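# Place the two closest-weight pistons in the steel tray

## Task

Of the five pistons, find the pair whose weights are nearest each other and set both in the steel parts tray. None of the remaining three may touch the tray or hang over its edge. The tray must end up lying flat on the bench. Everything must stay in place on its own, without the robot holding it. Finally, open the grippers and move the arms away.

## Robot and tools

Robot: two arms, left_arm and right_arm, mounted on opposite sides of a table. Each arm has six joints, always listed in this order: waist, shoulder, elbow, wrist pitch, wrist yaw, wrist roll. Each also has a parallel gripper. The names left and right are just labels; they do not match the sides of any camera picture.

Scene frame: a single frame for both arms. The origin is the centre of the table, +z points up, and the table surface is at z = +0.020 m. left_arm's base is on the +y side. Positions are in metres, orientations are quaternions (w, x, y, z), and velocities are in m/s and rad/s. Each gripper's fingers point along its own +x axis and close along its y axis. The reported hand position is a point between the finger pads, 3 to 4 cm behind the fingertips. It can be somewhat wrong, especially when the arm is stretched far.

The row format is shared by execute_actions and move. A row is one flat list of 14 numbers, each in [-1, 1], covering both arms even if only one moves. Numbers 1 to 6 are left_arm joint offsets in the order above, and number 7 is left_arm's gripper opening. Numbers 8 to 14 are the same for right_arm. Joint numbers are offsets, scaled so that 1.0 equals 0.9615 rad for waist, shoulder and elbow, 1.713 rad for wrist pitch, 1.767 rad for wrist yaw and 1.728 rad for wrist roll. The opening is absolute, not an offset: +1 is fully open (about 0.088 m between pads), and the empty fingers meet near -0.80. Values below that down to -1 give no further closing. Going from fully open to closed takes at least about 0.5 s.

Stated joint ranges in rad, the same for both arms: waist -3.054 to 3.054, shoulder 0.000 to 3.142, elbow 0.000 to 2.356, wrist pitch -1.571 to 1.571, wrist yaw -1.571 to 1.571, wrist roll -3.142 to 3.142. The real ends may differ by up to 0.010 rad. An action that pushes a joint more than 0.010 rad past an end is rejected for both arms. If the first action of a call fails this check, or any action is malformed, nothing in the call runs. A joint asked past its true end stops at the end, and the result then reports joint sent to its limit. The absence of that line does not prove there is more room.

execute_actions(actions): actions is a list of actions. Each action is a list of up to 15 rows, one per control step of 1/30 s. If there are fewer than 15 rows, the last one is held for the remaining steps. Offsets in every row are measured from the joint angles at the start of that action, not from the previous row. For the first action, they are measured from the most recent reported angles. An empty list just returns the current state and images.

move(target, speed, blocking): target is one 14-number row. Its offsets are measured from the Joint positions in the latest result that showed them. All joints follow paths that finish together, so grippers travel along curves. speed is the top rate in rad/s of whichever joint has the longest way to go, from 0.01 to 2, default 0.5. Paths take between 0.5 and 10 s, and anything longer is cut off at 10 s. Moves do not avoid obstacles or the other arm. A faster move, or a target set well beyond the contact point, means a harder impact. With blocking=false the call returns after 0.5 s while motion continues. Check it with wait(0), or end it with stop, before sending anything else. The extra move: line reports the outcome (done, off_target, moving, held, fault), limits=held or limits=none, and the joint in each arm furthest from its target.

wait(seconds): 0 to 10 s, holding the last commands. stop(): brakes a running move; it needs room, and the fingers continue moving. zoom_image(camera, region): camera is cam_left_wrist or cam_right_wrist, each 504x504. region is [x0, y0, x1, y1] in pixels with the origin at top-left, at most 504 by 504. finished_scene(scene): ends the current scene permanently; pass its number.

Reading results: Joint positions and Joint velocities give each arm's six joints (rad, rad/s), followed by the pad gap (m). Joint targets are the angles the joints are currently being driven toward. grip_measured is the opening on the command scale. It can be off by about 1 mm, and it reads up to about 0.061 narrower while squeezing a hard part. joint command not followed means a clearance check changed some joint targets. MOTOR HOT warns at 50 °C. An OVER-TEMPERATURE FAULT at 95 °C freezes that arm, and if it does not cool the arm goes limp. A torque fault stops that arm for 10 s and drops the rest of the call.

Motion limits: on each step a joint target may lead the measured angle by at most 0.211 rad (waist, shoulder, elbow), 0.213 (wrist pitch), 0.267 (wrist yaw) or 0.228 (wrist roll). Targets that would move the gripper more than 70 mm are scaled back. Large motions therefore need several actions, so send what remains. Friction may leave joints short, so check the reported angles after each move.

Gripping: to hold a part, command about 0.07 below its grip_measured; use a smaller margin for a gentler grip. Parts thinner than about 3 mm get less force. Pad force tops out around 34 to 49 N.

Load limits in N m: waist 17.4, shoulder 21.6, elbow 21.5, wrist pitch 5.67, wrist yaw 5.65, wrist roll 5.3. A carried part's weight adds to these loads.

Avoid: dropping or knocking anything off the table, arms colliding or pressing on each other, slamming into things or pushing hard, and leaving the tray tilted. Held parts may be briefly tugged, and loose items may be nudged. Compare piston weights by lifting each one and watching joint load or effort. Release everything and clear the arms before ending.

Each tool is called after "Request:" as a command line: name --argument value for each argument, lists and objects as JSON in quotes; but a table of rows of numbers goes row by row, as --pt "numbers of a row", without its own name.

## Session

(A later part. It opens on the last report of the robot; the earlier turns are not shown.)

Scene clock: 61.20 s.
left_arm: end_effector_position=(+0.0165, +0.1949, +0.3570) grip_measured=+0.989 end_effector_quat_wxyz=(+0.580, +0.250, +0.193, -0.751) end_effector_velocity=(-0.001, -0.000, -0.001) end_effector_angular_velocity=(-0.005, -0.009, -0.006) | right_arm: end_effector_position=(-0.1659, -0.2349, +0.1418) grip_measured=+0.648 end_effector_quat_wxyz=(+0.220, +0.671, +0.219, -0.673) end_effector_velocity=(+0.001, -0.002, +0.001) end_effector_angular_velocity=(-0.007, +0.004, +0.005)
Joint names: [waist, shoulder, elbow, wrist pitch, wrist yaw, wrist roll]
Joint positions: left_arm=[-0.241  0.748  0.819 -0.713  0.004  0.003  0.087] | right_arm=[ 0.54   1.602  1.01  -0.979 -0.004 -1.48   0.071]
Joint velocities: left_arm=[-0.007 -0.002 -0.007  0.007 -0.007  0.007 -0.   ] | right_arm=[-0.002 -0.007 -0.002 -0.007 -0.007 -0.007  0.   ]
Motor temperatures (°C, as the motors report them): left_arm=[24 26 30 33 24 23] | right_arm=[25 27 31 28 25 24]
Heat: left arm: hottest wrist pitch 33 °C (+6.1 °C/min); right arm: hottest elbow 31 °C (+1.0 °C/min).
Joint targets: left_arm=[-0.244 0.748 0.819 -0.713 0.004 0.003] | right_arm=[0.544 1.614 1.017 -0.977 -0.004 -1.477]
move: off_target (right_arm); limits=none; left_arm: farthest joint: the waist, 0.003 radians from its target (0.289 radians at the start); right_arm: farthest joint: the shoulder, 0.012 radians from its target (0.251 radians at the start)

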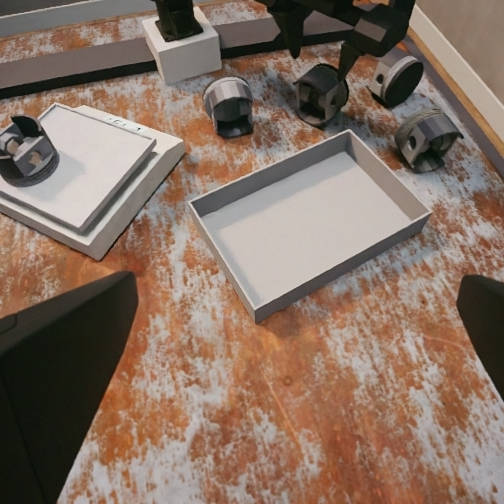

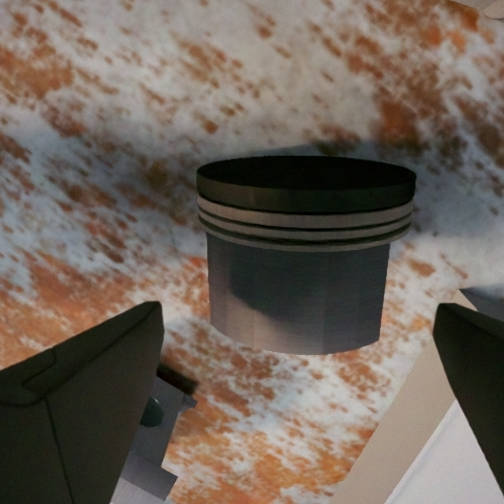

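Request:
move --target '[0,0,0,0,0,0,1,0,0.1793,-0.166,0.1827,0,0.016,0.7]' --speed 0.4

Request:
execute_actions --actions '[[[0,0,0,0,0,0,1,0,0,0,0,0,0,0.64],[0,0,0,0,0,0,1,0,0,0,0,0,0,0.58],[0,0,0,0,0,0,1,0,0,0,0,0,0,0.53],[0,0,0,0,0,0,1,0,0,0,0,0,0,0.48],[0,0,0,0,0,0,1,0,0,0,0,0,0,0.44],[0,0,0,0,0,0,1,0,0,0,0,0,0,0.41],[0,0,0,0,0,0,1,0,0,0,0,0,0,0.38],[0,0,0,0,0,0,1,0,0,0,0,0,0,0.35],[0,0,0,0,0,0,1,0,0,0,0,0,0,0.32],[0,0,0,0,0,0,1,0,0,0,0,0,0,0.29],[0,0,0,0,0,0,1,0,0,0,0,0,0,0.26],[0,0,0,0,0,0,1,0,0,0,0,0,0,0.24],[0,0,0,0,0,0,1,0,0,0,0,0,0,0.22],[0,0,0,0,0,0,1,0,0,0,0,0,0,0.2]]]'

Scene clock: 63.27 s.
left_arm: end_effector_position=(+0.0165, +0.1949, +0.3570) grip_measured=+0.989 end_effector_quat_wxyz=(+0.580, +0.250, +0.193, -0.751) end_effector_velocity=(-0.000, +0.002, -0.001) end_effector_angular_velocity=(-0.000, -0.011, -0.006) | right_arm: end_effector_position=(-0.1686, -0.2319, +0.0691) grip_measured=+0.698 end_effector_quat_wxyz=(+0.211, +0.674, +0.211, -0.676) end_effector_velocity=(+0.003, -0.001, +0.000) end_effector_angular_velocity=(-0.001, -0.010, +0.005)
Joint names: [waist, shoulder, elbow, wrist pitch, wrist yaw, wrist roll]
Joint positions: left_arm=[-0.241  0.748  0.819 -0.713  0.004  0.003  0.087] | right_arm=[ 0.541  1.761  0.858 -0.668 -0.004 -1.455  0.073]
Joint velocities: left_arm=[-0.007 -0.007 -0.002 -0.007 -0.007  0.007 -0.   ] | right_arm=[-0.002 -0.002 -0.002 -0.007  0.007 -0.007 -0.   ]
Motor temperatures (°C, as the motors report them): left_arm=[24 26 30 33 24 23] | right_arm=[25 27 31 28 25 24]
Heat: left arm: hottest wrist pitch 33 °C (+6.1 °C/min); right arm: hottest elbow 31 °C (+1.0 °C/min).
Joint targets: left_arm=[-0.241 0.748 0.819 -0.713 0.004 0.003] | right_arm=[0.541 1.774 0.850 -0.666 -0.004 -1.452]
move: off_target (right_arm); limits=none; left_arm: farthest joint: the waist, 0.000 radians from its target (0.000 radians at the start); right_arm: farthest joint: the shoulder, 0.014 radians from its target (0.173 radians at the start)

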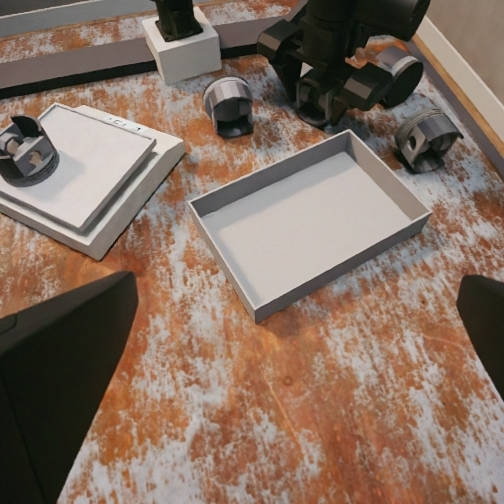

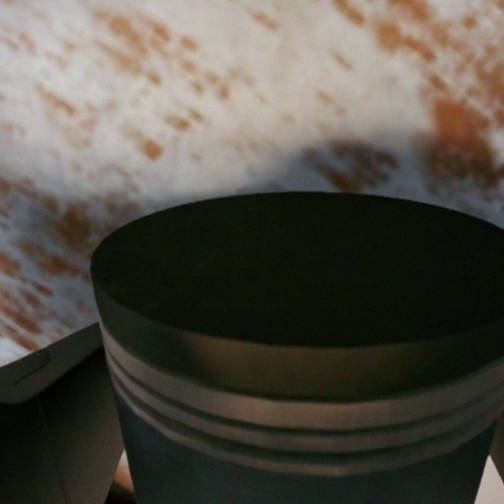

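Scene clock: 63.77 s.
left_arm: end_effector_position=(+0.0165, +0.1949, +0.3570) grip_measured=+0.989 end_effector_quat_wxyz=(+0.580, +0.250, +0.193, -0.751) end_effector_velocity=(+0.000, -0.001, +0.001) end_effector_angular_velocity=(-0.007, +0.003, +0.008) | right_arm: end_effector_position=(-0.1685, -0.2321, +0.0691) grip_measured=+0.315 end_effector_quat_wxyz=(+0.212, +0.674, +0.211, -0.676) end_effector_velocity=(-0.000, +0.001, +0.000) end_effector_angular_velocity=(+0.010, -0.001, -0.005)
Joint names: [waist, shoulder, elbow, wrist pitch, wrist yaw, wrist roll]
Joint positions: left_arm=[-0.241  0.748  0.819 -0.713  0.004  0.003  0.087] | right_arm=[ 0.541  1.761  0.858 -0.668 -0.004 -1.455  0.054]
Joint velocities: left_arm=[-0.002 -0.002 -0.002  0.007 -0.007 -0.007  0.   ] | right_arm=[ 0.002 -0.002 -0.002  0.007  0.007  0.007 -0.   ]
Motor temperatures (°C, as the motors report them): left_arm=[24 26 30 33 24 23] | right_arm=[25 27 31 28 25 24]
Heat: left arm: hottest wrist pitch 33 °C (+6.0 °C/min); right arm: hottest elbow 31 °C (+1.0 °C/min).
Joint targets: left_arm=[-0.241 0.748 0.819 -0.713 0.004 0.003] | right_arm=[0.541 1.761 0.858 -0.668 -0.004 -1.455]

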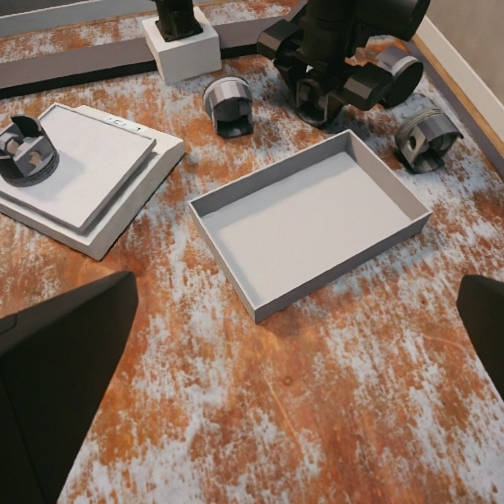

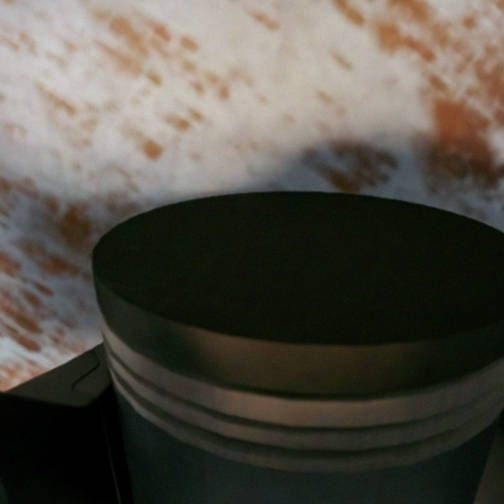

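Request:
move --target '[0,0,0,0,0,0,1,-0.27,-0.109,0.3214,-0.227,0,-0.23,0.2]' --speed 0.6

Scene clock: 65.53 s.
left_arm: end_effector_position=(+0.0165, +0.1949, +0.3570) grip_measured=+0.989 end_effector_quat_wxyz=(+0.580, +0.250, +0.193, -0.751) end_effector_velocity=(+0.001, +0.001, -0.002) end_effector_angular_velocity=(+0.007, -0.000, +0.008) | right_arm: end_effector_position=(-0.1209, -0.1752, +0.1592) grip_measured=+0.315 end_effector_quat_wxyz=(+0.257, +0.657, +0.258, -0.660) end_effector_velocity=(-0.001, -0.003, +0.000) end_effector_angular_velocity=(-0.016, +0.016, -0.010)
Joint names: [waist, shoulder, elbow, wrist pitch, wrist yaw, wrist roll]
Joint positions: left_arm=[-0.241  0.748  0.819 -0.713  0.004  0.003  0.087] | right_arm=[ 0.285  1.67   1.155 -1.054 -0.004 -1.849  0.054]
Joint velocities: left_arm=[-0.002 -0.002 -0.002 -0.007 -0.007 -0.007 -0.   ] | right_arm=[-0.002 -0.002 -0.002 -0.007 -0.022  0.007 -0.   ]
Motor temperatures (°C, as the motors report them): left_arm=[24 26 31 33 24 23] | right_arm=[25 28 31 28 25 24]
Heat: left arm: hottest wrist pitch 33 °C (+6.0 °C/min); right arm: hottest elbow 31 °C (+1.0 °C/min).
Joint targets: left_arm=[-0.241 0.748 0.819 -0.713 0.004 0.003] | right_arm=[0.281 1.656 1.167 -1.057 -0.004 -1.853]
move: off_target (right_arm); limits=none; left_arm: farthest joint: the waist, 0.000 radians from its target (0.000 radians at the start); right_arm: farthest joint: the shoulder, 0.014 radians from its target (0.105 radians at the start)

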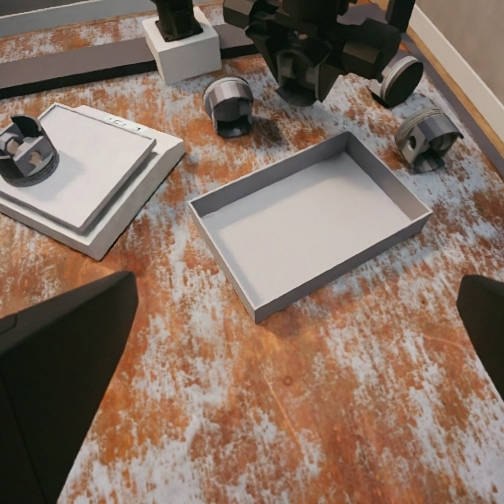

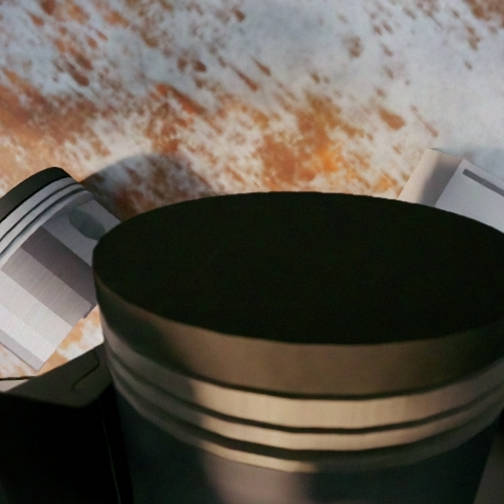

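Request:
move --target '[0,0,0,0,0,0,1,-0.988,-0.012,0.012,0,0,-0.6135,0.2]' --speed 1.0

Request:
move --target '[0,0,0,0,0,0,1,0,0.047,-0.076,0.06,0,0,0.2]' --speed 0.15

Scene clock: 67.67 s.
left_arm: end_effector_position=(+0.0165, +0.1949, +0.3570) grip_measured=+0.989 end_effector_quat_wxyz=(+0.580, +0.250, +0.193, -0.751) end_effector_velocity=(+0.000, +0.003, -0.004) end_effector_angular_velocity=(+0.027, +0.016, +0.010) | right_arm: end_effector_position=(+0.1427, -0.1765, +0.1593) grip_measured=+0.315 end_effector_quat_wxyz=(+0.292, +0.643, +0.295, -0.644) end_effector_velocity=(-0.001, -0.000, +0.003) end_effector_angular_velocity=(+0.006, +0.005, +0.005)
Joint names: [waist, shoulder, elbow, wrist pitch, wrist yaw, wrist roll]
Joint positions: left_arm=[-0.241  0.748  0.819 -0.713  0.004  0.003  0.087] | right_arm=[-0.661  1.67   1.156 -1.055 -0.004 -2.906  0.054]
Joint velocities: left_arm=[ 0.002 -0.002 -0.002 -0.022  0.007 -0.022 -0.   ] | right_arm=[-0.002 -0.007  0.002 -0.007 -0.007 -0.007 -0.   ]
Motor temperatures (°C, as the motors report them): left_arm=[24 26 31 33 24 23] | right_arm=[25 28 32 28 25 24]
Heat: left arm: hottest wrist pitch 33 °C (+6.0 °C/min); right arm: hottest elbow 32 °C (+2.0 °C/min).
Joint targets: left_arm=[-0.241 0.748 0.819 -0.713 0.004 0.003] | right_arm=[-0.665 1.658 1.167 -1.055 -0.004 -2.910]
move: off_target (right_arm); limits=none; left_arm: farthest joint: the waist, 0.000 radians from its target (0.000 radians at the start); right_arm: farthest joint: the shoulder, 0.012 radians from its target (0.012 radians at the start)

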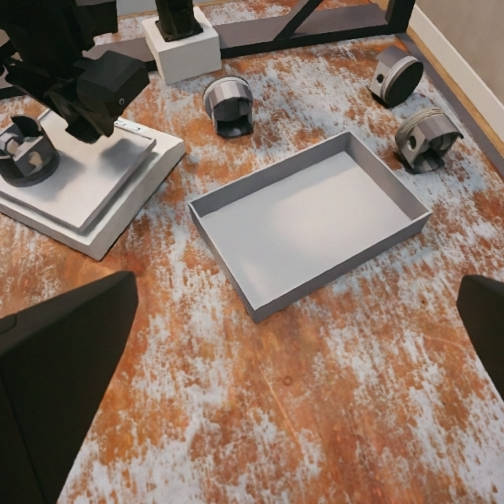

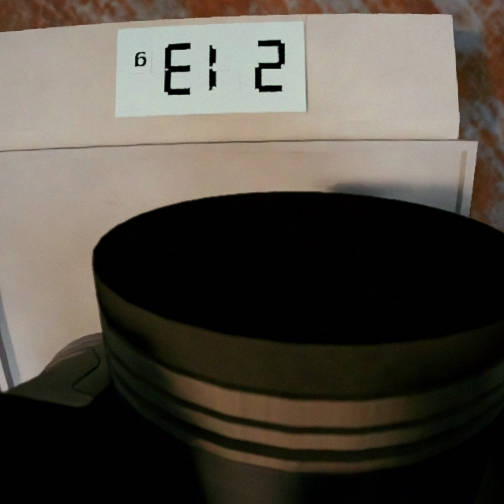

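Scene clock: 68.83 s.
left_arm: end_effector_position=(+0.0165, +0.1949, +0.3570) grip_measured=+0.989 end_effector_quat_wxyz=(+0.580, +0.250, +0.193, -0.751) end_effector_velocity=(-0.001, +0.002, -0.002) end_effector_angular_velocity=(+0.010, +0.008, -0.004) | right_arm: end_effector_position=(+0.1430, -0.1758, +0.1337) grip_measured=+0.315 end_effector_quat_wxyz=(+0.292, +0.643, +0.295, -0.644) end_effector_velocity=(-0.001, -0.002, +0.000) end_effector_angular_velocity=(-0.003, +0.010, -0.010)
Joint names: [waist, shoulder, elbow, wrist pitch, wrist yaw, wrist roll]
Joint positions: left_arm=[-0.241  0.748  0.819 -0.713  0.004  0.003  0.087] | right_arm=[-0.661  1.705  1.089 -0.953 -0.004 -2.906  0.054]
Joint velocities: left_arm=[-0.002 -0.002 -0.002 -0.007  0.007 -0.007  0.   ] | right_arm=[-0.002 -0.002 -0.002 -0.007 -0.007  0.007 -0.   ]
Motor temperatures (°C, as the motors report them): left_arm=[24 26 31 33 24 23] | right_arm=[25 28 32 28 25 24]
Heat: left arm: hottest wrist pitch 33 °C (+5.0 °C/min); right arm: hottest elbow 32 °C (+2.0 °C/min).
Joint targets: left_arm=[-0.241 0.748 0.819 -0.713 0.004 0.003] | right_arm=[-0.661 1.715 1.082 -0.952 -0.004 -2.906]
move: done; limits=none; left_arm: farthest joint: the waist, 0.000 radians from its target (0.000 radians at the start); right_arm: farthest joint: the shoulder, 0.010 radians from its target (0.045 radians at the start)

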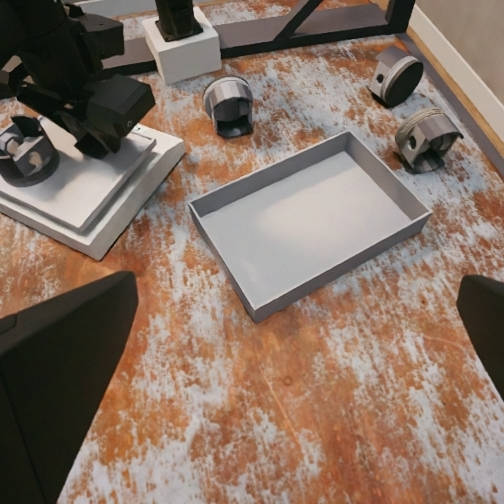

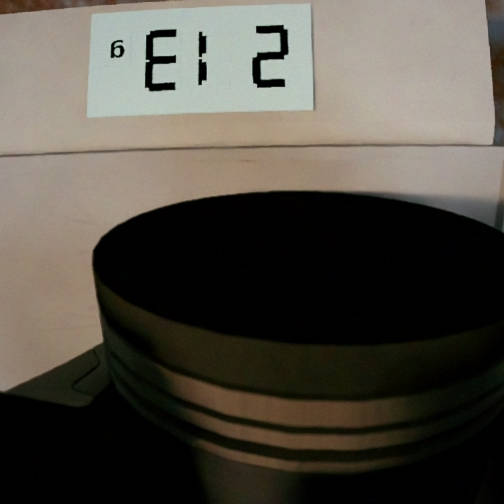

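Request:
execute_actions --actions '[[[0,0,0,0,0,0,1,0,0.011,-0.008,0.002,0,0,0.2],[0,0,0,0,0,0,1,0,0.012,-0.009,0.003,0,0,0.2],[0,0,0,0,0,0,1,0,0.013,-0.01,0.004,0,0,0.2],[0,0,0,0,0,0,1,0,0.0135,-0.011,0.005,0,0,0.2],[0,0,0,0,0,0,1,0,0.014,-0.012,0.006,0,0,0.2],[0,0,0,0,0,0,1,0,0.0145,-0.013,0.0065,0,0,0.2],[0,0,0,0,0,0,1,0,0.0145,-0.013,0.0065,0,0,0.2],[0,0,0,0,0,0,1,0,0.0145,-0.013,0.0065,0,0,0.24],[0,0,0,0,0,0,1,0,0.0145,-0.013,0.0065,0,0,0.28],[0,0,0,0,0,0,1,0,0.0145,-0.013,0.0065,0,0,0.3],[0,0,0,0,0,0,1,0,0.0145,-0.013,0.0065,0,0,0.32],[0,0,0,0,0,0,1,0,0.0145,-0.013,0.0065,0,0,0.34],[0,0,0,0,0,0,1,0,0.0145,-0.013,0.0065,0,0,0.36],[0,0,0,0,0,0,1,0,0.0145,-0.013,0.0065,0,0,0.38],[0,0,0,0,0,0,1,0,0.0145,-0.013,0.0065,0,0,0.41]],[[0,0,0,0,0,0,1,0,0,0,0,0,0,0.45],[0,0,0,0,0,0,1,0,0,0,0,0,0,0.5],[0,0,0,0,0,0,1,0,0,0,0,0,0,0.54]]]'

Request:
wait --seconds 0.6

Scene clock: 70.60 s.
left_arm: end_effector_position=(+0.0165, +0.1949, +0.3570) grip_measured=+0.989 end_effector_quat_wxyz=(+0.580, +0.250, +0.193, -0.751) end_effector_velocity=(+0.001, +0.000, -0.001) end_effector_angular_velocity=(+0.007, -0.000, +0.008) | right_arm: end_effector_position=(+0.1433, -0.1754, +0.1324) grip_measured=+0.535 end_effector_quat_wxyz=(+0.292, +0.644, +0.295, -0.643) end_effector_velocity=(+0.000, +0.001, +0.000) end_effector_angular_velocity=(+0.010, +0.003, +0.005)
Joint names: [waist, shoulder, elbow, wrist pitch, wrist yaw, wrist roll]
Joint positions: left_arm=[-0.241  0.748  0.819 -0.713  0.004  0.003  0.087] | right_arm=[-0.661  1.707  1.084 -0.945 -0.004 -2.906  0.065]
Joint velocities: left_arm=[-0.002  0.002  0.002 -0.007 -0.007 -0.007 -0.   ] | right_arm=[-0.002 -0.002 -0.002  0.007 -0.007 -0.007  0.001]
Motor temperatures (°C, as the motors report them): left_arm=[24 26 31 33 24 23] | right_arm=[25 28 31 28 25 24]
Heat: left arm: hottest wrist pitch 33 °C (+5.0 °C/min); right arm: hottest elbow 31 °C (+1.0 °C/min).
Joint targets: left_arm=[-0.241 0.748 0.819 -0.713 0.004 0.003] | right_arm=[-0.661 1.707 1.084 -0.946 -0.004 -2.906]

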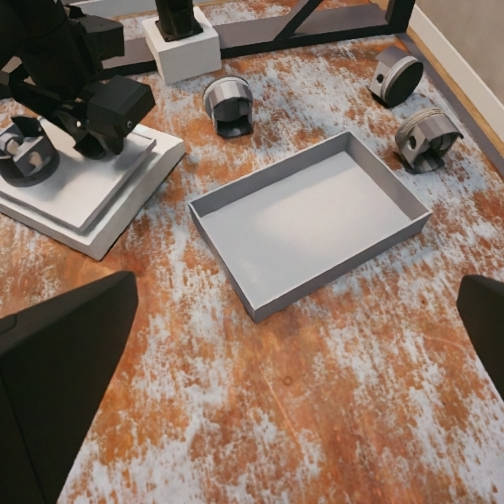

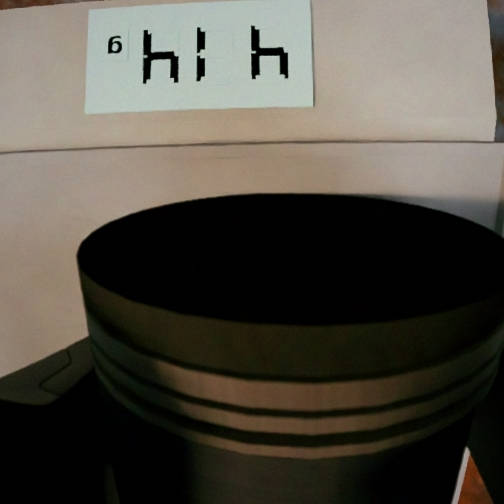

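Scene clock: 71.20 s.
left_arm: end_effector_position=(+0.0165, +0.1949, +0.3570) grip_measured=+0.989 end_effector_quat_wxyz=(+0.580, +0.250, +0.193, -0.751) end_effector_velocity=(+0.002, +0.001, -0.002) end_effector_angular_velocity=(+0.007, -0.000, +0.013) | right_arm: end_effector_position=(+0.1433, -0.1754, +0.1324) grip_measured=+0.538 end_effector_quat_wxyz=(+0.292, +0.644, +0.295, -0.643) end_effector_velocity=(-0.005, -0.003, +0.001) end_effector_angular_velocity=(-0.005, +0.027, -0.010)
Joint names: [waist, shoulder, elbow, wrist pitch, wrist yaw, wrist roll]
Joint positions: left_arm=[-0.241  0.748  0.819 -0.713  0.004  0.003  0.087] | right_arm=[-0.661  1.707  1.084 -0.945 -0.004 -2.906  0.065]
Joint velocities: left_arm=[ 0.002 -0.002 -0.002 -0.007 -0.007 -0.007 -0.   ] | right_arm=[-0.002 -0.007 -0.002 -0.022 -0.022  0.007  0.   ]
Motor temperatures (°C, as the motors report them): left_arm=[24 26 31 33 24 23] | right_arm=[25 28 32 28 25 24]
Heat: left arm: hottest wrist pitch 33 °C (+5.1 °C/min); right arm: hottest elbow 32 °C (+3.0 °C/min).
Joint targets: left_arm=[-0.241 0.748 0.819 -0.713 0.004 0.003] | right_arm=[-0.661 1.707 1.084 -0.946 -0.004 -2.906]
wait: 0.60 s; at rest by 0.17 s

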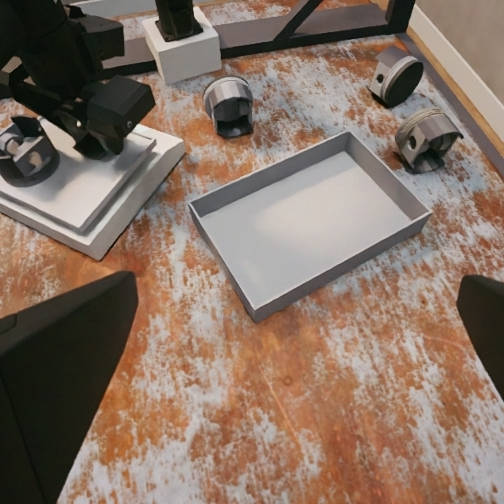

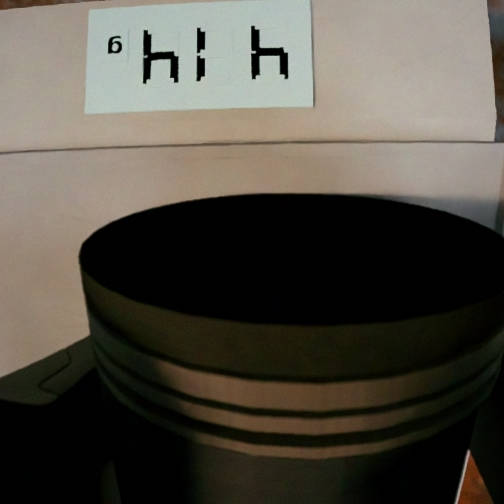

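Request:
execute_actions --actions '[[[0,0,0,0,0,0,1,0,0,0,0,0,0,0.5],[0,0,0,0,0,0,1,0,0,0,0,0,0,0.47],[0,0,0,0,0,0,1,0,0,0,0,0,0,0.44],[0,0,0,0,0,0,1,0,0,0,0,0,0,0.41],[0,0,0,0,0,0,1,0,0,0,0,0,0,0.38],[0,0,0,0,0,0,1,0,0,0,0,0,0,0.35],[0,0,0,0,0,0,1,0,0,0,0,0,0,0.32],[0,0,0,0,0,0,1,0,0,0,0,0,0,0.29],[0,0,0,0,0,0,1,0,0,0,0,0,0,0.26],[0,0,0,0,0,0,1,0,0,0,0,0,0,0.24],[0,0,0,0,0,0,1,0,0,0,0,0,0,0.22],[0,0,0,0,0,0,1,0,0,0,0,0,0,0.2]]]'

Request:
move --target '[0,0,0,0,0,0,1,0,-0.054,0.086,-0.065,0,0,0.2]' --speed 0.3

Request:
move --target '[0,0,0,0,0,0,1,1.0,-0.217,-0.228,0.01,0,0,0.2]' --speed 1.0

Scene clock: 73.07 s.
left_arm: end_effector_position=(+0.0165, +0.1949, +0.3570) grip_measured=+0.989 end_effector_quat_wxyz=(+0.580, +0.250, +0.193, -0.751) end_effector_velocity=(+0.001, +0.001, -0.002) end_effector_angular_velocity=(+0.007, -0.000, +0.008) | right_arm: end_effector_position=(+0.1433, -0.1754, +0.1324) grip_measured=+0.299 end_effector_quat_wxyz=(+0.292, +0.644, +0.295, -0.643) end_effector_velocity=(-0.003, -0.005, +0.000) end_effector_angular_velocity=(-0.016, +0.017, +0.005)
Joint names: [waist, shoulder, elbow, wrist pitch, wrist yaw, wrist roll]
Joint positions: left_arm=[-0.241  0.748  0.819 -0.713  0.004  0.003  0.087] | right_arm=[-0.661  1.707  1.084 -0.945 -0.004 -2.906  0.054]
Joint velocities: left_arm=[-0.002 -0.002 -0.002 -0.007 -0.007 -0.007 -0.   ] | right_arm=[-0.002 -0.002 -0.002 -0.022 -0.007 -0.007 -0.   ]
Motor temperatures (°C, as the motors report them): left_arm=[24 26 31 33 24 23] | right_arm=[25 28 32 28 25 24]
Heat: left arm: hottest wrist pitch 33 °C (+5.1 °C/min); right arm: hottest elbow 32 °C (+3.0 °C/min).
Joint targets: left_arm=[-0.241 0.748 0.819 -0.713 0.004 0.003] | right_arm=[-0.661 1.707 1.084 -0.945 -0.004 -2.906]

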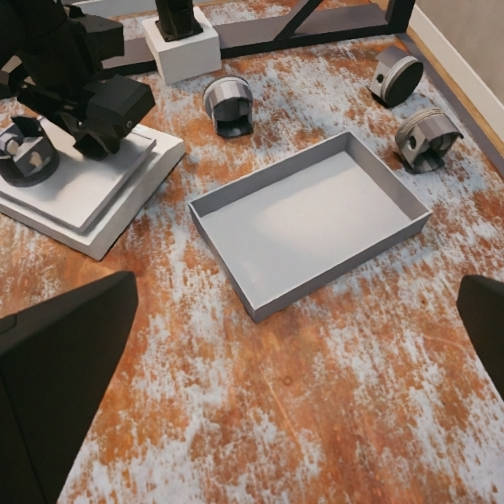

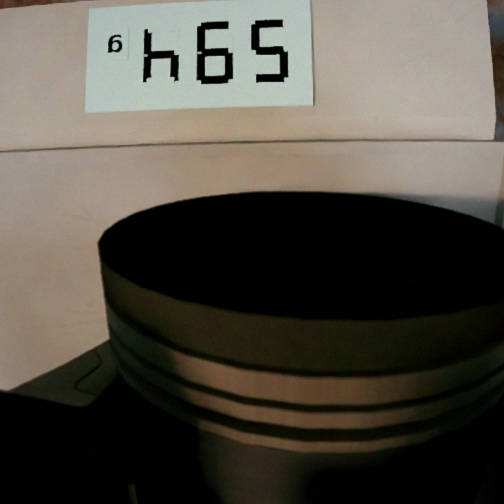

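Scene clock: 74.03 s.
left_arm: end_effector_position=(+0.0165, +0.1949, +0.3570) grip_measured=+0.989 end_effector_quat_wxyz=(+0.580, +0.250, +0.193, -0.751) end_effector_velocity=(+0.002, +0.001, -0.002) end_effector_angular_velocity=(+0.010, +0.011, +0.021) | right_arm: end_effector_position=(+0.1428, -0.1763, +0.1593) grip_measured=+0.299 end_effector_quat_wxyz=(+0.292, +0.643, +0.295, -0.643) end_effector_velocity=(-0.005, -0.004, +0.000) end_effector_angular_velocity=(-0.009, +0.030, +0.020)
Joint names: [waist, shoulder, elbow, wrist pitch, wrist yaw, wrist roll]
Joint positions: left_arm=[-0.241  0.748  0.819 -0.713  0.004  0.003  0.087] | right_arm=[-0.661  1.67   1.155 -1.053 -0.004 -2.906  0.054]
Joint velocities: left_arm=[ 0.002 -0.002 -0.002 -0.007 -0.007 -0.022 -0.   ] | right_arm=[-0.002 -0.002 -0.002 -0.022 -0.022 -0.022 -0.   ]
Motor temperatures (°C, as the motors report them): left_arm=[24 26 31 33 24 23] | right_arm=[25 28 32 28 25 24]
Heat: left arm: hottest wrist pitch 33 °C (+5.1 °C/min); right arm: hottest elbow 32 °C (+3.0 °C/min).
Joint targets: left_arm=[-0.241 0.748 0.819 -0.713 0.004 0.003] | right_arm=[-0.661 1.655 1.167 -1.056 -0.004 -2.906]
move: off_target (right_arm); limits=none; left_arm: farthest joint: the waist, 0.000 radians from its target (0.000 radians at the start); right_arm: farthest joint: the shoulder, 0.015 radians from its target (0.052 radians at the start)

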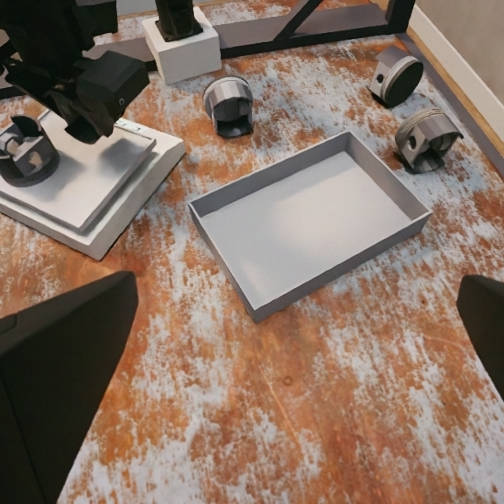

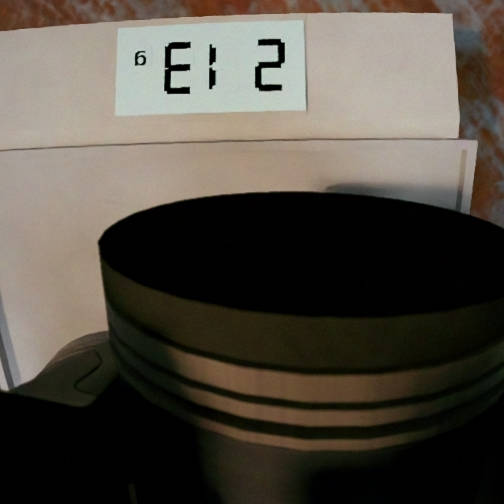

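Scene clock: 75.73 s.
left_arm: end_effector_position=(+0.0165, +0.1949, +0.3570) grip_measured=+0.989 end_effector_quat_wxyz=(+0.580, +0.250, +0.193, -0.751) end_effector_velocity=(-0.001, +0.002, -0.002) end_effector_angular_velocity=(+0.013, +0.019, +0.005) | right_arm: end_effector_position=(-0.0995, -0.2237, +0.1550) grip_measured=+0.299 end_effector_quat_wxyz=(+0.556, +0.435, +0.558, -0.437) end_effector_velocity=(+0.000, -0.004, -0.001) end_effector_angular_velocity=(-0.014, +0.001, +0.024)
Joint names: [waist, shoulder, elbow, wrist pitch, wrist yaw, wrist roll]
Joint positions: left_arm=[-0.241  0.748  0.819 -0.713  0.004  0.003  0.087] | right_arm=[ 0.296  1.474  0.942 -1.037 -0.004 -2.906  0.054]
Joint velocities: left_arm=[-0.002 -0.002 -0.002 -0.007  0.007 -0.022  0.   ] | right_arm=[ 0.002 -0.002 -0.007 -0.007 -0.007 -0.022 -0.   ]
Motor temperatures (°C, as the motors report them): left_arm=[24 26 31 33 24 23] | right_arm=[25 28 32 28 25 24]
Heat: left arm: hottest wrist pitch 33 °C (+4.0 °C/min); right arm: hottest elbow 32 °C (+3.0 °C/min).
Joint targets: left_arm=[-0.241 0.748 0.819 -0.713 0.004 0.003] | right_arm=[0.300 1.461 0.936 -1.036 -0.004 -2.906]
move: off_target (right_arm); limits=none; left_arm: farthest joint: the waist, 0.000 radians from its target (0.000 radians at the start); right_arm: farthest joint: the shoulder, 0.013 radians from its target (0.208 radians at the start)

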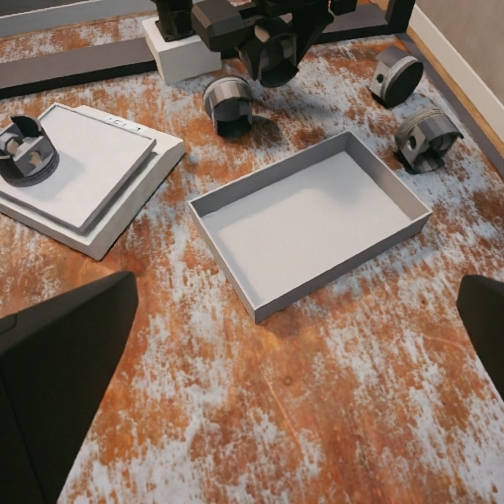

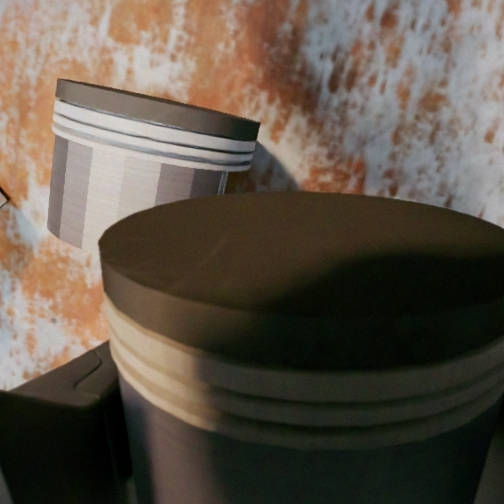

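Request:
move --target '[0,0,0,0,0,0,1,0.32,0.1856,-0.23,0.225,0,0.179,0.2]' --speed 0.4

Request:
execute_actions --actions '[[[0,0,0,0,0,0,1,0,0.009,-0.007,0.002,0,0,0.2],[0,0,0,0,0,0,1,0,0.010,-0.008,0.003,0,0,0.2],[0,0,0,0,0,0,1,0,0.011,-0.009,0.004,0,0,0.2],[0,0,0,0,0,0,1,0,0.012,-0.01,0.005,0,0,0.2],[0,0,0,0,0,0,1,0,0.013,-0.0105,0.006,0,0,0.2],[0,0,0,0,0,0,1,0,0.014,-0.011,0.007,0,0,0.2],[0,0,0,0,0,0,1,0,0.014,-0.011,0.007,0,0,0.2],[0,0,0,0,0,0,1,0,0.014,-0.011,0.007,0,0,0.23],[0,0,0,0,0,0,1,0,0.014,-0.011,0.007,0,0,0.26],[0,0,0,0,0,0,1,0,0.014,-0.011,0.007,0,0,0.28],[0,0,0,0,0,0,1,0,0.014,-0.011,0.007,0,0,0.3],[0,0,0,0,0,0,1,0,0.014,-0.011,0.007,0,0,0.32],[0,0,0,0,0,0,1,0,0.014,-0.011,0.007,0,0,0.34],[0,0,0,0,0,0,1,0,0.014,-0.011,0.007,0,0,0.36],[0,0,0,0,0,0,1,0,0.014,-0.011,0.007,0,0,0.38]],[[0,0,0,0,0,0,1,0,0,0,0,0,0,0.42],[0,0,0,0,0,0,1,0,0,0,0,0,0,0.46],[0,0,0,0,0,0,1,0,0,0,0,0,0,0.5],[0,0,0,0,0,0,1,0,0,0,0,0,0,0.55],[0,0,0,0,0,0,1,0,0,0,0,0,0,0.6],[0,0,0,0,0,0,1,0,0,0,0,0,0,0.65]]]'

Scene clock: 78.33 s.
left_arm: end_effector_position=(+0.0165, +0.1949, +0.3570) grip_measured=+0.989 end_effector_quat_wxyz=(+0.580, +0.250, +0.193, -0.751) end_effector_velocity=(+0.001, +0.002, -0.003) end_effector_angular_velocity=(+0.007, -0.000, +0.008) | right_arm: end_effector_position=(-0.1568, -0.2664, +0.0701) grip_measured=+0.299 end_effector_quat_wxyz=(+0.556, +0.435, +0.556, -0.438) end_effector_velocity=(+0.000, -0.006, -0.001) end_effector_angular_velocity=(-0.024, +0.007, +0.024)
Joint names: [waist, shoulder, elbow, wrist pitch, wrist yaw, wrist roll]
Joint positions: left_arm=[-0.241  0.748  0.819 -0.713  0.004  0.003  0.087] | right_arm=[ 0.6    1.644  0.726 -0.654 -0.004 -2.6    0.054]
Joint velocities: left_arm=[-0.002 -0.007 -0.007 -0.007 -0.007 -0.007 -0.   ] | right_arm=[ 0.002 -0.002 -0.007 -0.007 -0.022 -0.022 -0.   ]
Motor temperatures (°C, as the motors report them): left_arm=[24 26 31 34 24 23] | right_arm=[25 28 32 28 25 24]
Heat: left arm: hottest wrist pitch 34 °C (+5.1 °C/min); right arm: hottest elbow 32 °C (+2.0 °C/min).
Joint targets: left_arm=[-0.241 0.748 0.819 -0.713 0.004 0.003] | right_arm=[0.604 1.653 0.721 -0.652 -0.004 -2.597]
move: done; limits=none; left_arm: farthest joint: the waist, 0.000 radians from its target (0.000 radians at the start); right_arm: farthest joint: the shoulder, 0.008 radians from its target (0.178 radians at the start)

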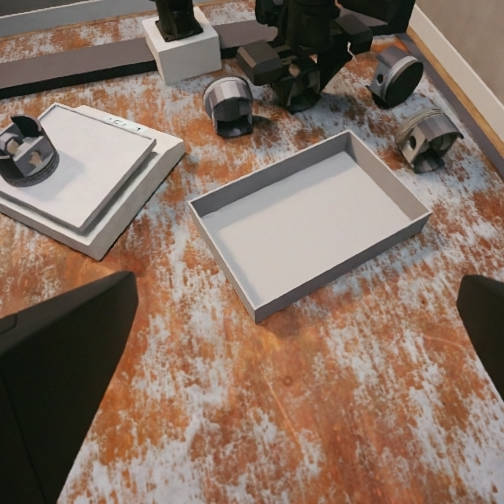

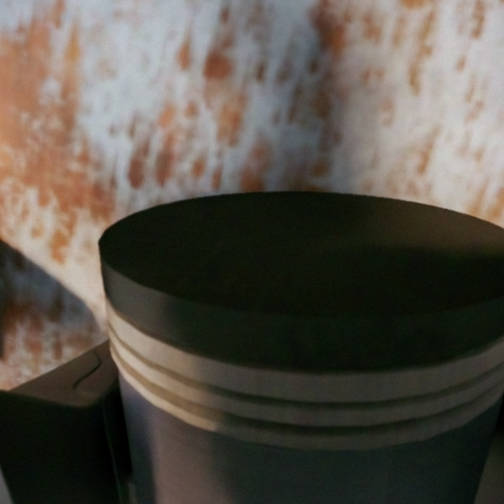

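Scene clock: 79.33 s.
left_arm: end_effector_position=(+0.0165, +0.1949, +0.3570) grip_measured=+0.989 end_effector_quat_wxyz=(+0.580, +0.250, +0.193, -0.751) end_effector_velocity=(+0.003, +0.002, -0.002) end_effector_angular_velocity=(+0.015, -0.011, +0.020) | right_arm: end_effector_position=(-0.1569, -0.2663, +0.0689) grip_measured=+0.639 end_effector_quat_wxyz=(+0.555, +0.435, +0.557, -0.438) end_effector_velocity=(+0.001, -0.002, +0.000) end_effector_angular_velocity=(-0.010, +0.000, +0.005)
Joint names: [waist, shoulder, elbow, wrist pitch, wrist yaw, wrist roll]
Joint positions: left_arm=[-0.241  0.748  0.819 -0.713  0.004  0.003  0.087] | right_arm=[ 0.6    1.646  0.723 -0.646 -0.004 -2.6    0.07 ]
Joint velocities: left_arm=[-0.002 -0.002  0.002 -0.022 -0.022 -0.007 -0.   ] | right_arm=[-0.002 -0.002 -0.002 -0.007 -0.007 -0.007  0.004]
Motor temperatures (°C, as the motors report them): left_arm=[24 26 31 34 24 23] | right_arm=[25 28 31 28 25 24]
Heat: left arm: hottest wrist pitch 34 °C (+5.1 °C/min); right arm: hottest elbow 31 °C (+1.0 °C/min).
Joint targets: left_arm=[-0.241 0.748 0.819 -0.713 0.004 0.003] | right_arm=[0.600 1.646 0.723 -0.646 -0.004 -2.600]

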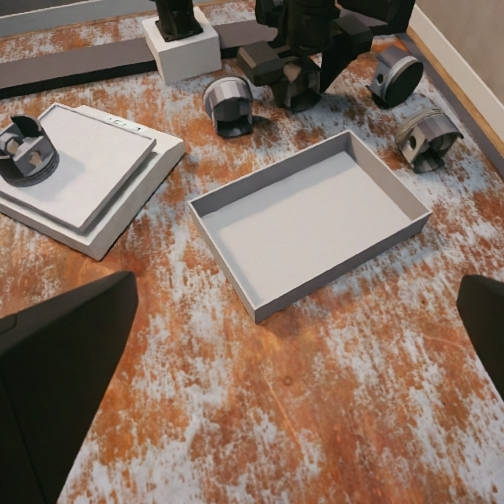

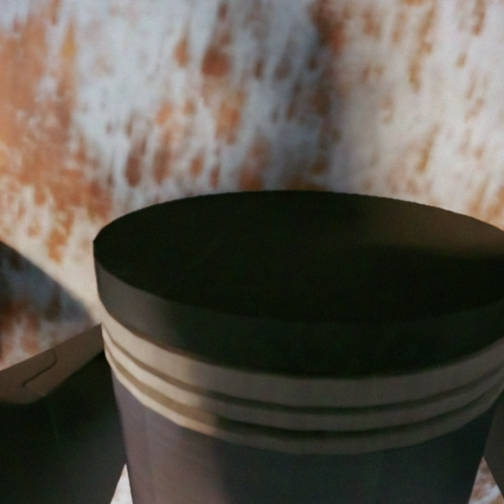

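Request:
move --target '[0,0,0,0,0,0,1,0,-0.212,0.319,-0.292,0,0,0.65]' --speed 0.7

Request:
move --target '[0,0,0,0,0,0,1,-0.042,0.882,0.979,-0.057,0,0,0.7]' --speed 1.1

Scene clock: 82.17 s.
left_arm: end_effector_position=(+0.0165, +0.1949, +0.3570) grip_measured=+0.989 end_effector_quat_wxyz=(+0.580, +0.250, +0.193, -0.751) end_effector_velocity=(+0.001, -0.002, -0.000) end_effector_angular_velocity=(-0.002, +0.002, +0.013) | right_arm: end_effector_position=(-0.1569, -0.2663, +0.1797) grip_measured=+0.648 end_effector_quat_wxyz=(+0.557, +0.435, +0.556, -0.438) end_effector_velocity=(+0.003, -0.004, -0.000) end_effector_angular_velocity=(-0.021, -0.010, +0.005)
Joint names: [waist, shoulder, elbow, wrist pitch, wrist yaw, wrist roll]
Joint positions: left_arm=[-0.241  0.748  0.819 -0.713  0.004  0.003  0.087] | right_arm=[ 0.6    1.451  1.022 -1.143 -0.004 -2.6    0.071]
Joint velocities: left_arm=[ 0.002  0.002 -0.002  0.007 -0.007 -0.007 -0.   ] | right_arm=[-0.002 -0.002 -0.002 -0.022 -0.007 -0.007 -0.   ]
Motor temperatures (°C, as the motors report them): left_arm=[24 26 31 34 24 23] | right_arm=[25 28 31 28 25 24]
Heat: left arm: hottest wrist pitch 34 °C (+4.1 °C/min); right arm: hottest elbow 31 °C (+1.0 °C/min).
Joint targets: left_arm=[-0.241 0.748 0.819 -0.713 0.004 0.003] | right_arm=[0.600 1.442 1.030 -1.146 -0.004 -2.600]
move: done; limits=none; left_arm: farthest joint: the waist, 0.000 radians from its target (0.000 radians at the start); right_arm: farthest joint: the shoulder, 0.009 radians from its target (0.204 radians at the start)

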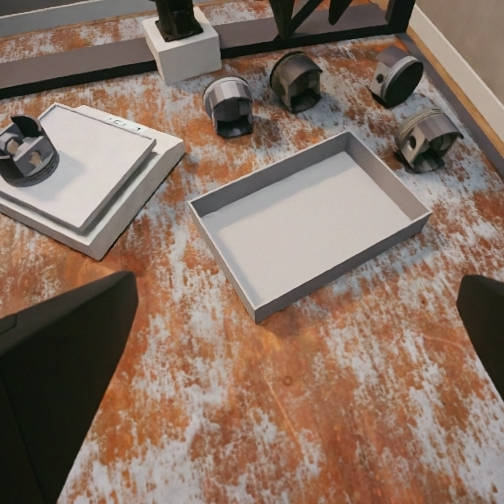

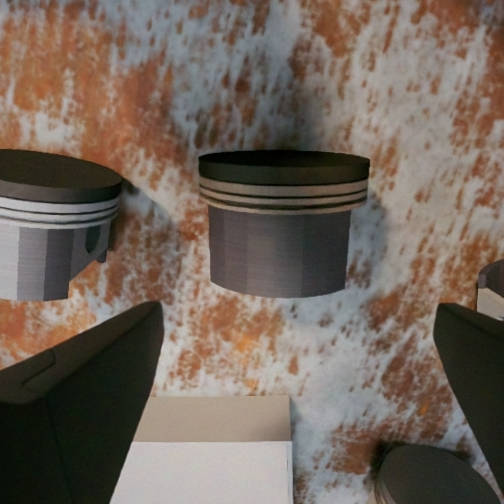

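Scene clock: 83.93 s.
left_arm: end_effector_position=(+0.0165, +0.1949, +0.3570) grip_measured=+0.989 end_effector_quat_wxyz=(+0.580, +0.250, +0.193, -0.751) end_effector_velocity=(-0.000, +0.002, -0.002) end_effector_angular_velocity=(+0.010, +0.011, +0.012) | right_arm: end_effector_position=(-0.2923, -0.1065, +0.1442) grip_measured=+0.698 end_effector_quat_wxyz=(+0.545, +0.446, +0.551, -0.448) end_effector_velocity=(+0.005, -0.002, -0.000) end_effector_angular_velocity=(-0.021, -0.010, +0.000)
Joint names: [waist, shoulder, elbow, wrist pitch, wrist yaw, wrist roll]
Joint positions: left_arm=[-0.241  0.748  0.819 -0.713  0.004  0.003  0.087] | right_arm=[ 0.563  2.28   1.956 -1.239 -0.004 -2.6    0.073]
Joint velocities: left_arm=[-0.007 -0.002 -0.002 -0.007 -0.007 -0.022 -0.   ] | right_arm=[-0.007  0.002  0.002 -0.022 -0.007 -0.007 -0.   ]
Motor temperatures (°C, as the motors report them): left_arm=[24 26 31 34 24 23] | right_arm=[25 28 32 28 25 24]
Heat: left arm: hottest wrist pitch 34 °C (+4.0 °C/min); right arm: hottest elbow 32 °C (+2.0 °C/min).
Joint targets: left_arm=[-0.241 0.748 0.819 -0.713 0.004 0.003] | right_arm=[0.559 2.299 1.963 -1.241 -0.004 -2.600]
move: off_target (right_arm); limits=none; left_arm: farthest joint: the waist, 0.000 radians from its target (0.000 radians at the start); right_arm: farthest joint: the shoulder, 0.019 radians from its target (0.848 radians at the start)

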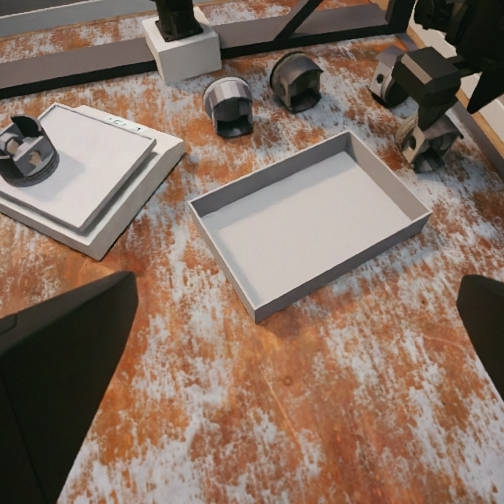

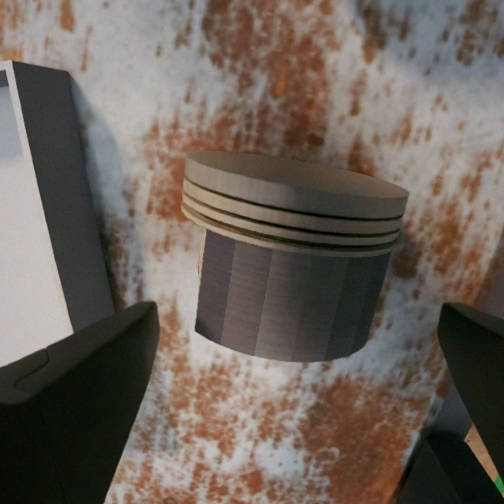

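Request:
move --target '[0,0,0,0,0,0,1,0,0.087,-0.1935,0.1375,0,0.097,0.7]' --speed 0.3

Scene clock: 86.00 s.
left_arm: end_effector_position=(+0.0165, +0.1949, +0.3570) grip_measured=+0.989 end_effector_quat_wxyz=(+0.580, +0.250, +0.193, -0.751) end_effector_velocity=(-0.001, +0.003, -0.003) end_effector_angular_velocity=(+0.010, +0.008, -0.004) | right_arm: end_effector_position=(-0.2910, -0.1078, +0.0726) grip_measured=+0.698 end_effector_quat_wxyz=(+0.510, +0.489, +0.509, -0.492) end_effector_velocity=(-0.000, -0.003, +0.000) end_effector_angular_velocity=(-0.020, +0.011, -0.010)
Joint names: [waist, shoulder, elbow, wrist pitch, wrist yaw, wrist roll]
Joint positions: left_arm=[-0.241  0.748  0.819 -0.713  0.004  0.003  0.087] | right_arm=[ 0.563  2.346  1.779 -1.006 -0.004 -2.436  0.073]
Joint velocities: left_arm=[-0.002 -0.007 -0.007 -0.007  0.007 -0.007 -0.   ] | right_arm=[-0.002 -0.002 -0.002 -0.007 -0.022  0.007 -0.   ]
Motor temperatures (°C, as the motors report them): left_arm=[24 26 31 34 24 23] | right_arm=[25 29 32 28 25 24]
Heat: left arm: hottest wrist pitch 34 °C (+4.0 °C/min); right arm: hottest elbow 32 °C (+1.0 °C/min).
Joint targets: left_arm=[-0.241 0.748 0.819 -0.713 0.004 0.003] | right_arm=[0.563 2.363 1.770 -1.003 -0.004 -2.432]
move: off_target (right_arm); limits=none; left_arm: farthest joint: the waist, 0.000 radians from its target (0.000 radians at the start); right_arm: farthest joint: the shoulder, 0.018 radians from its target (0.084 radians at the start)

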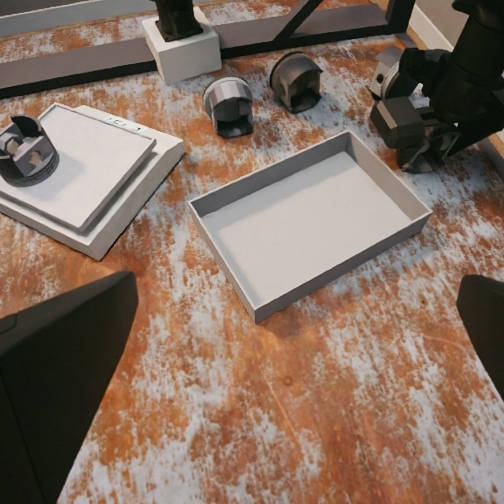

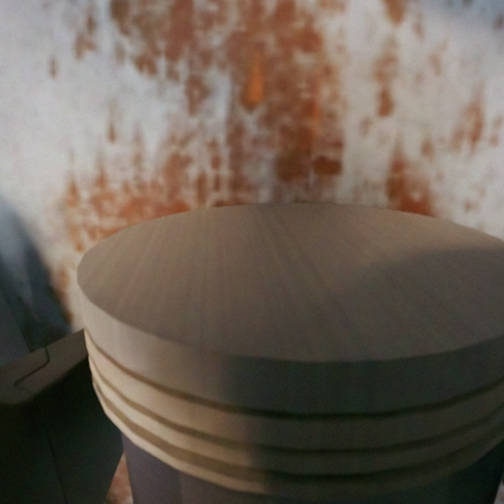

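Request:
execute_actions --actions '[[[0,0,0,0,0,0,1,0,0,0,0,0,0,0.64],[0,0,0,0,0,0,1,0,0,0,0,0,0,0.58],[0,0,0,0,0,0,1,0,0,0,0,0,0,0.53],[0,0,0,0,0,0,1,0,0,0,0,0,0,0.48],[0,0,0,0,0,0,1,0,0,0,0,0,0,0.44],[0,0,0,0,0,0,1,0,0,0,0,0,0,0.41],[0,0,0,0,0,0,1,0,0,0,0,0,0,0.38],[0,0,0,0,0,0,1,0,0,0,0,0,0,0.35],[0,0,0,0,0,0,1,0,0,0,0,0,0,0.32],[0,0,0,0,0,0,1,0,0,0,0,0,0,0.29],[0,0,0,0,0,0,1,0,0,0,0,0,0,0.26],[0,0,0,0,0,0,1,0,0,0,0,0,0,0.24],[0,0,0,0,0,0,1,0,0,0,0,0,0,0.22],[0,0,0,0,0,0,1,0,0,0,0,0,0,0.2]]]'

Scene clock: 87.83 s.
left_arm: end_effector_position=(+0.0165, +0.1949, +0.3570) grip_measured=+0.989 end_effector_quat_wxyz=(+0.580, +0.250, +0.193, -0.751) end_effector_velocity=(+0.000, -0.001, +0.001) end_effector_angular_velocity=(-0.007, +0.003, +0.008) | right_arm: end_effector_position=(-0.2911, -0.1078, +0.0726) grip_measured=+0.307 end_effector_quat_wxyz=(+0.510, +0.489, +0.509, -0.492) end_effector_velocity=(+0.003, -0.003, -0.003) end_effector_angular_velocity=(-0.018, -0.006, +0.005)
Joint names: [waist, shoulder, elbow, wrist pitch, wrist yaw, wrist roll]
Joint positions: left_arm=[-0.241  0.748  0.819 -0.713  0.004  0.003  0.087] | right_arm=[ 0.563  2.346  1.779 -1.005 -0.004 -2.436  0.054]
Joint velocities: left_arm=[-0.002 -0.002 -0.002  0.007 -0.007 -0.007 -0.   ] | right_arm=[-0.002  0.002 -0.007 -0.007 -0.007 -0.007 -0.   ]
Motor temperatures (°C, as the motors report them): left_arm=[24 26 31 34 24 23] | right_arm=[25 29 32 28 25 24]
Heat: left arm: hottest wrist pitch 34 °C (+4.0 °C/min); right arm: hottest elbow 32 °C (+1.0 °C/min).
Joint targets: left_arm=[-0.241 0.748 0.819 -0.713 0.004 0.003] | right_arm=[0.563 2.346 1.779 -1.006 -0.004 -2.436]

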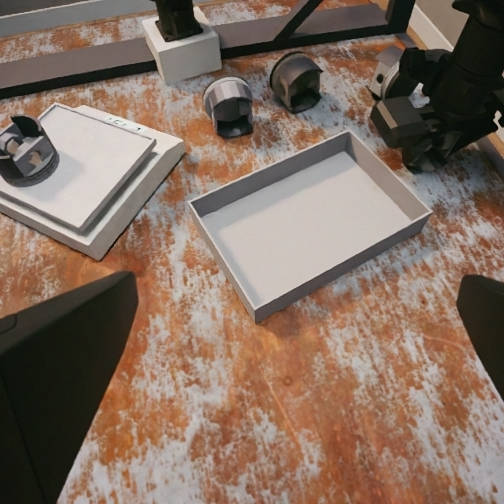

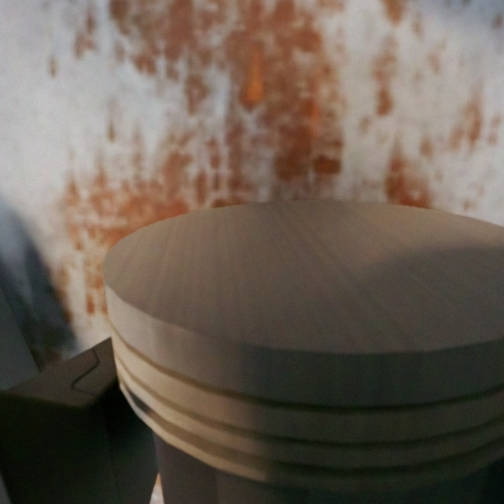

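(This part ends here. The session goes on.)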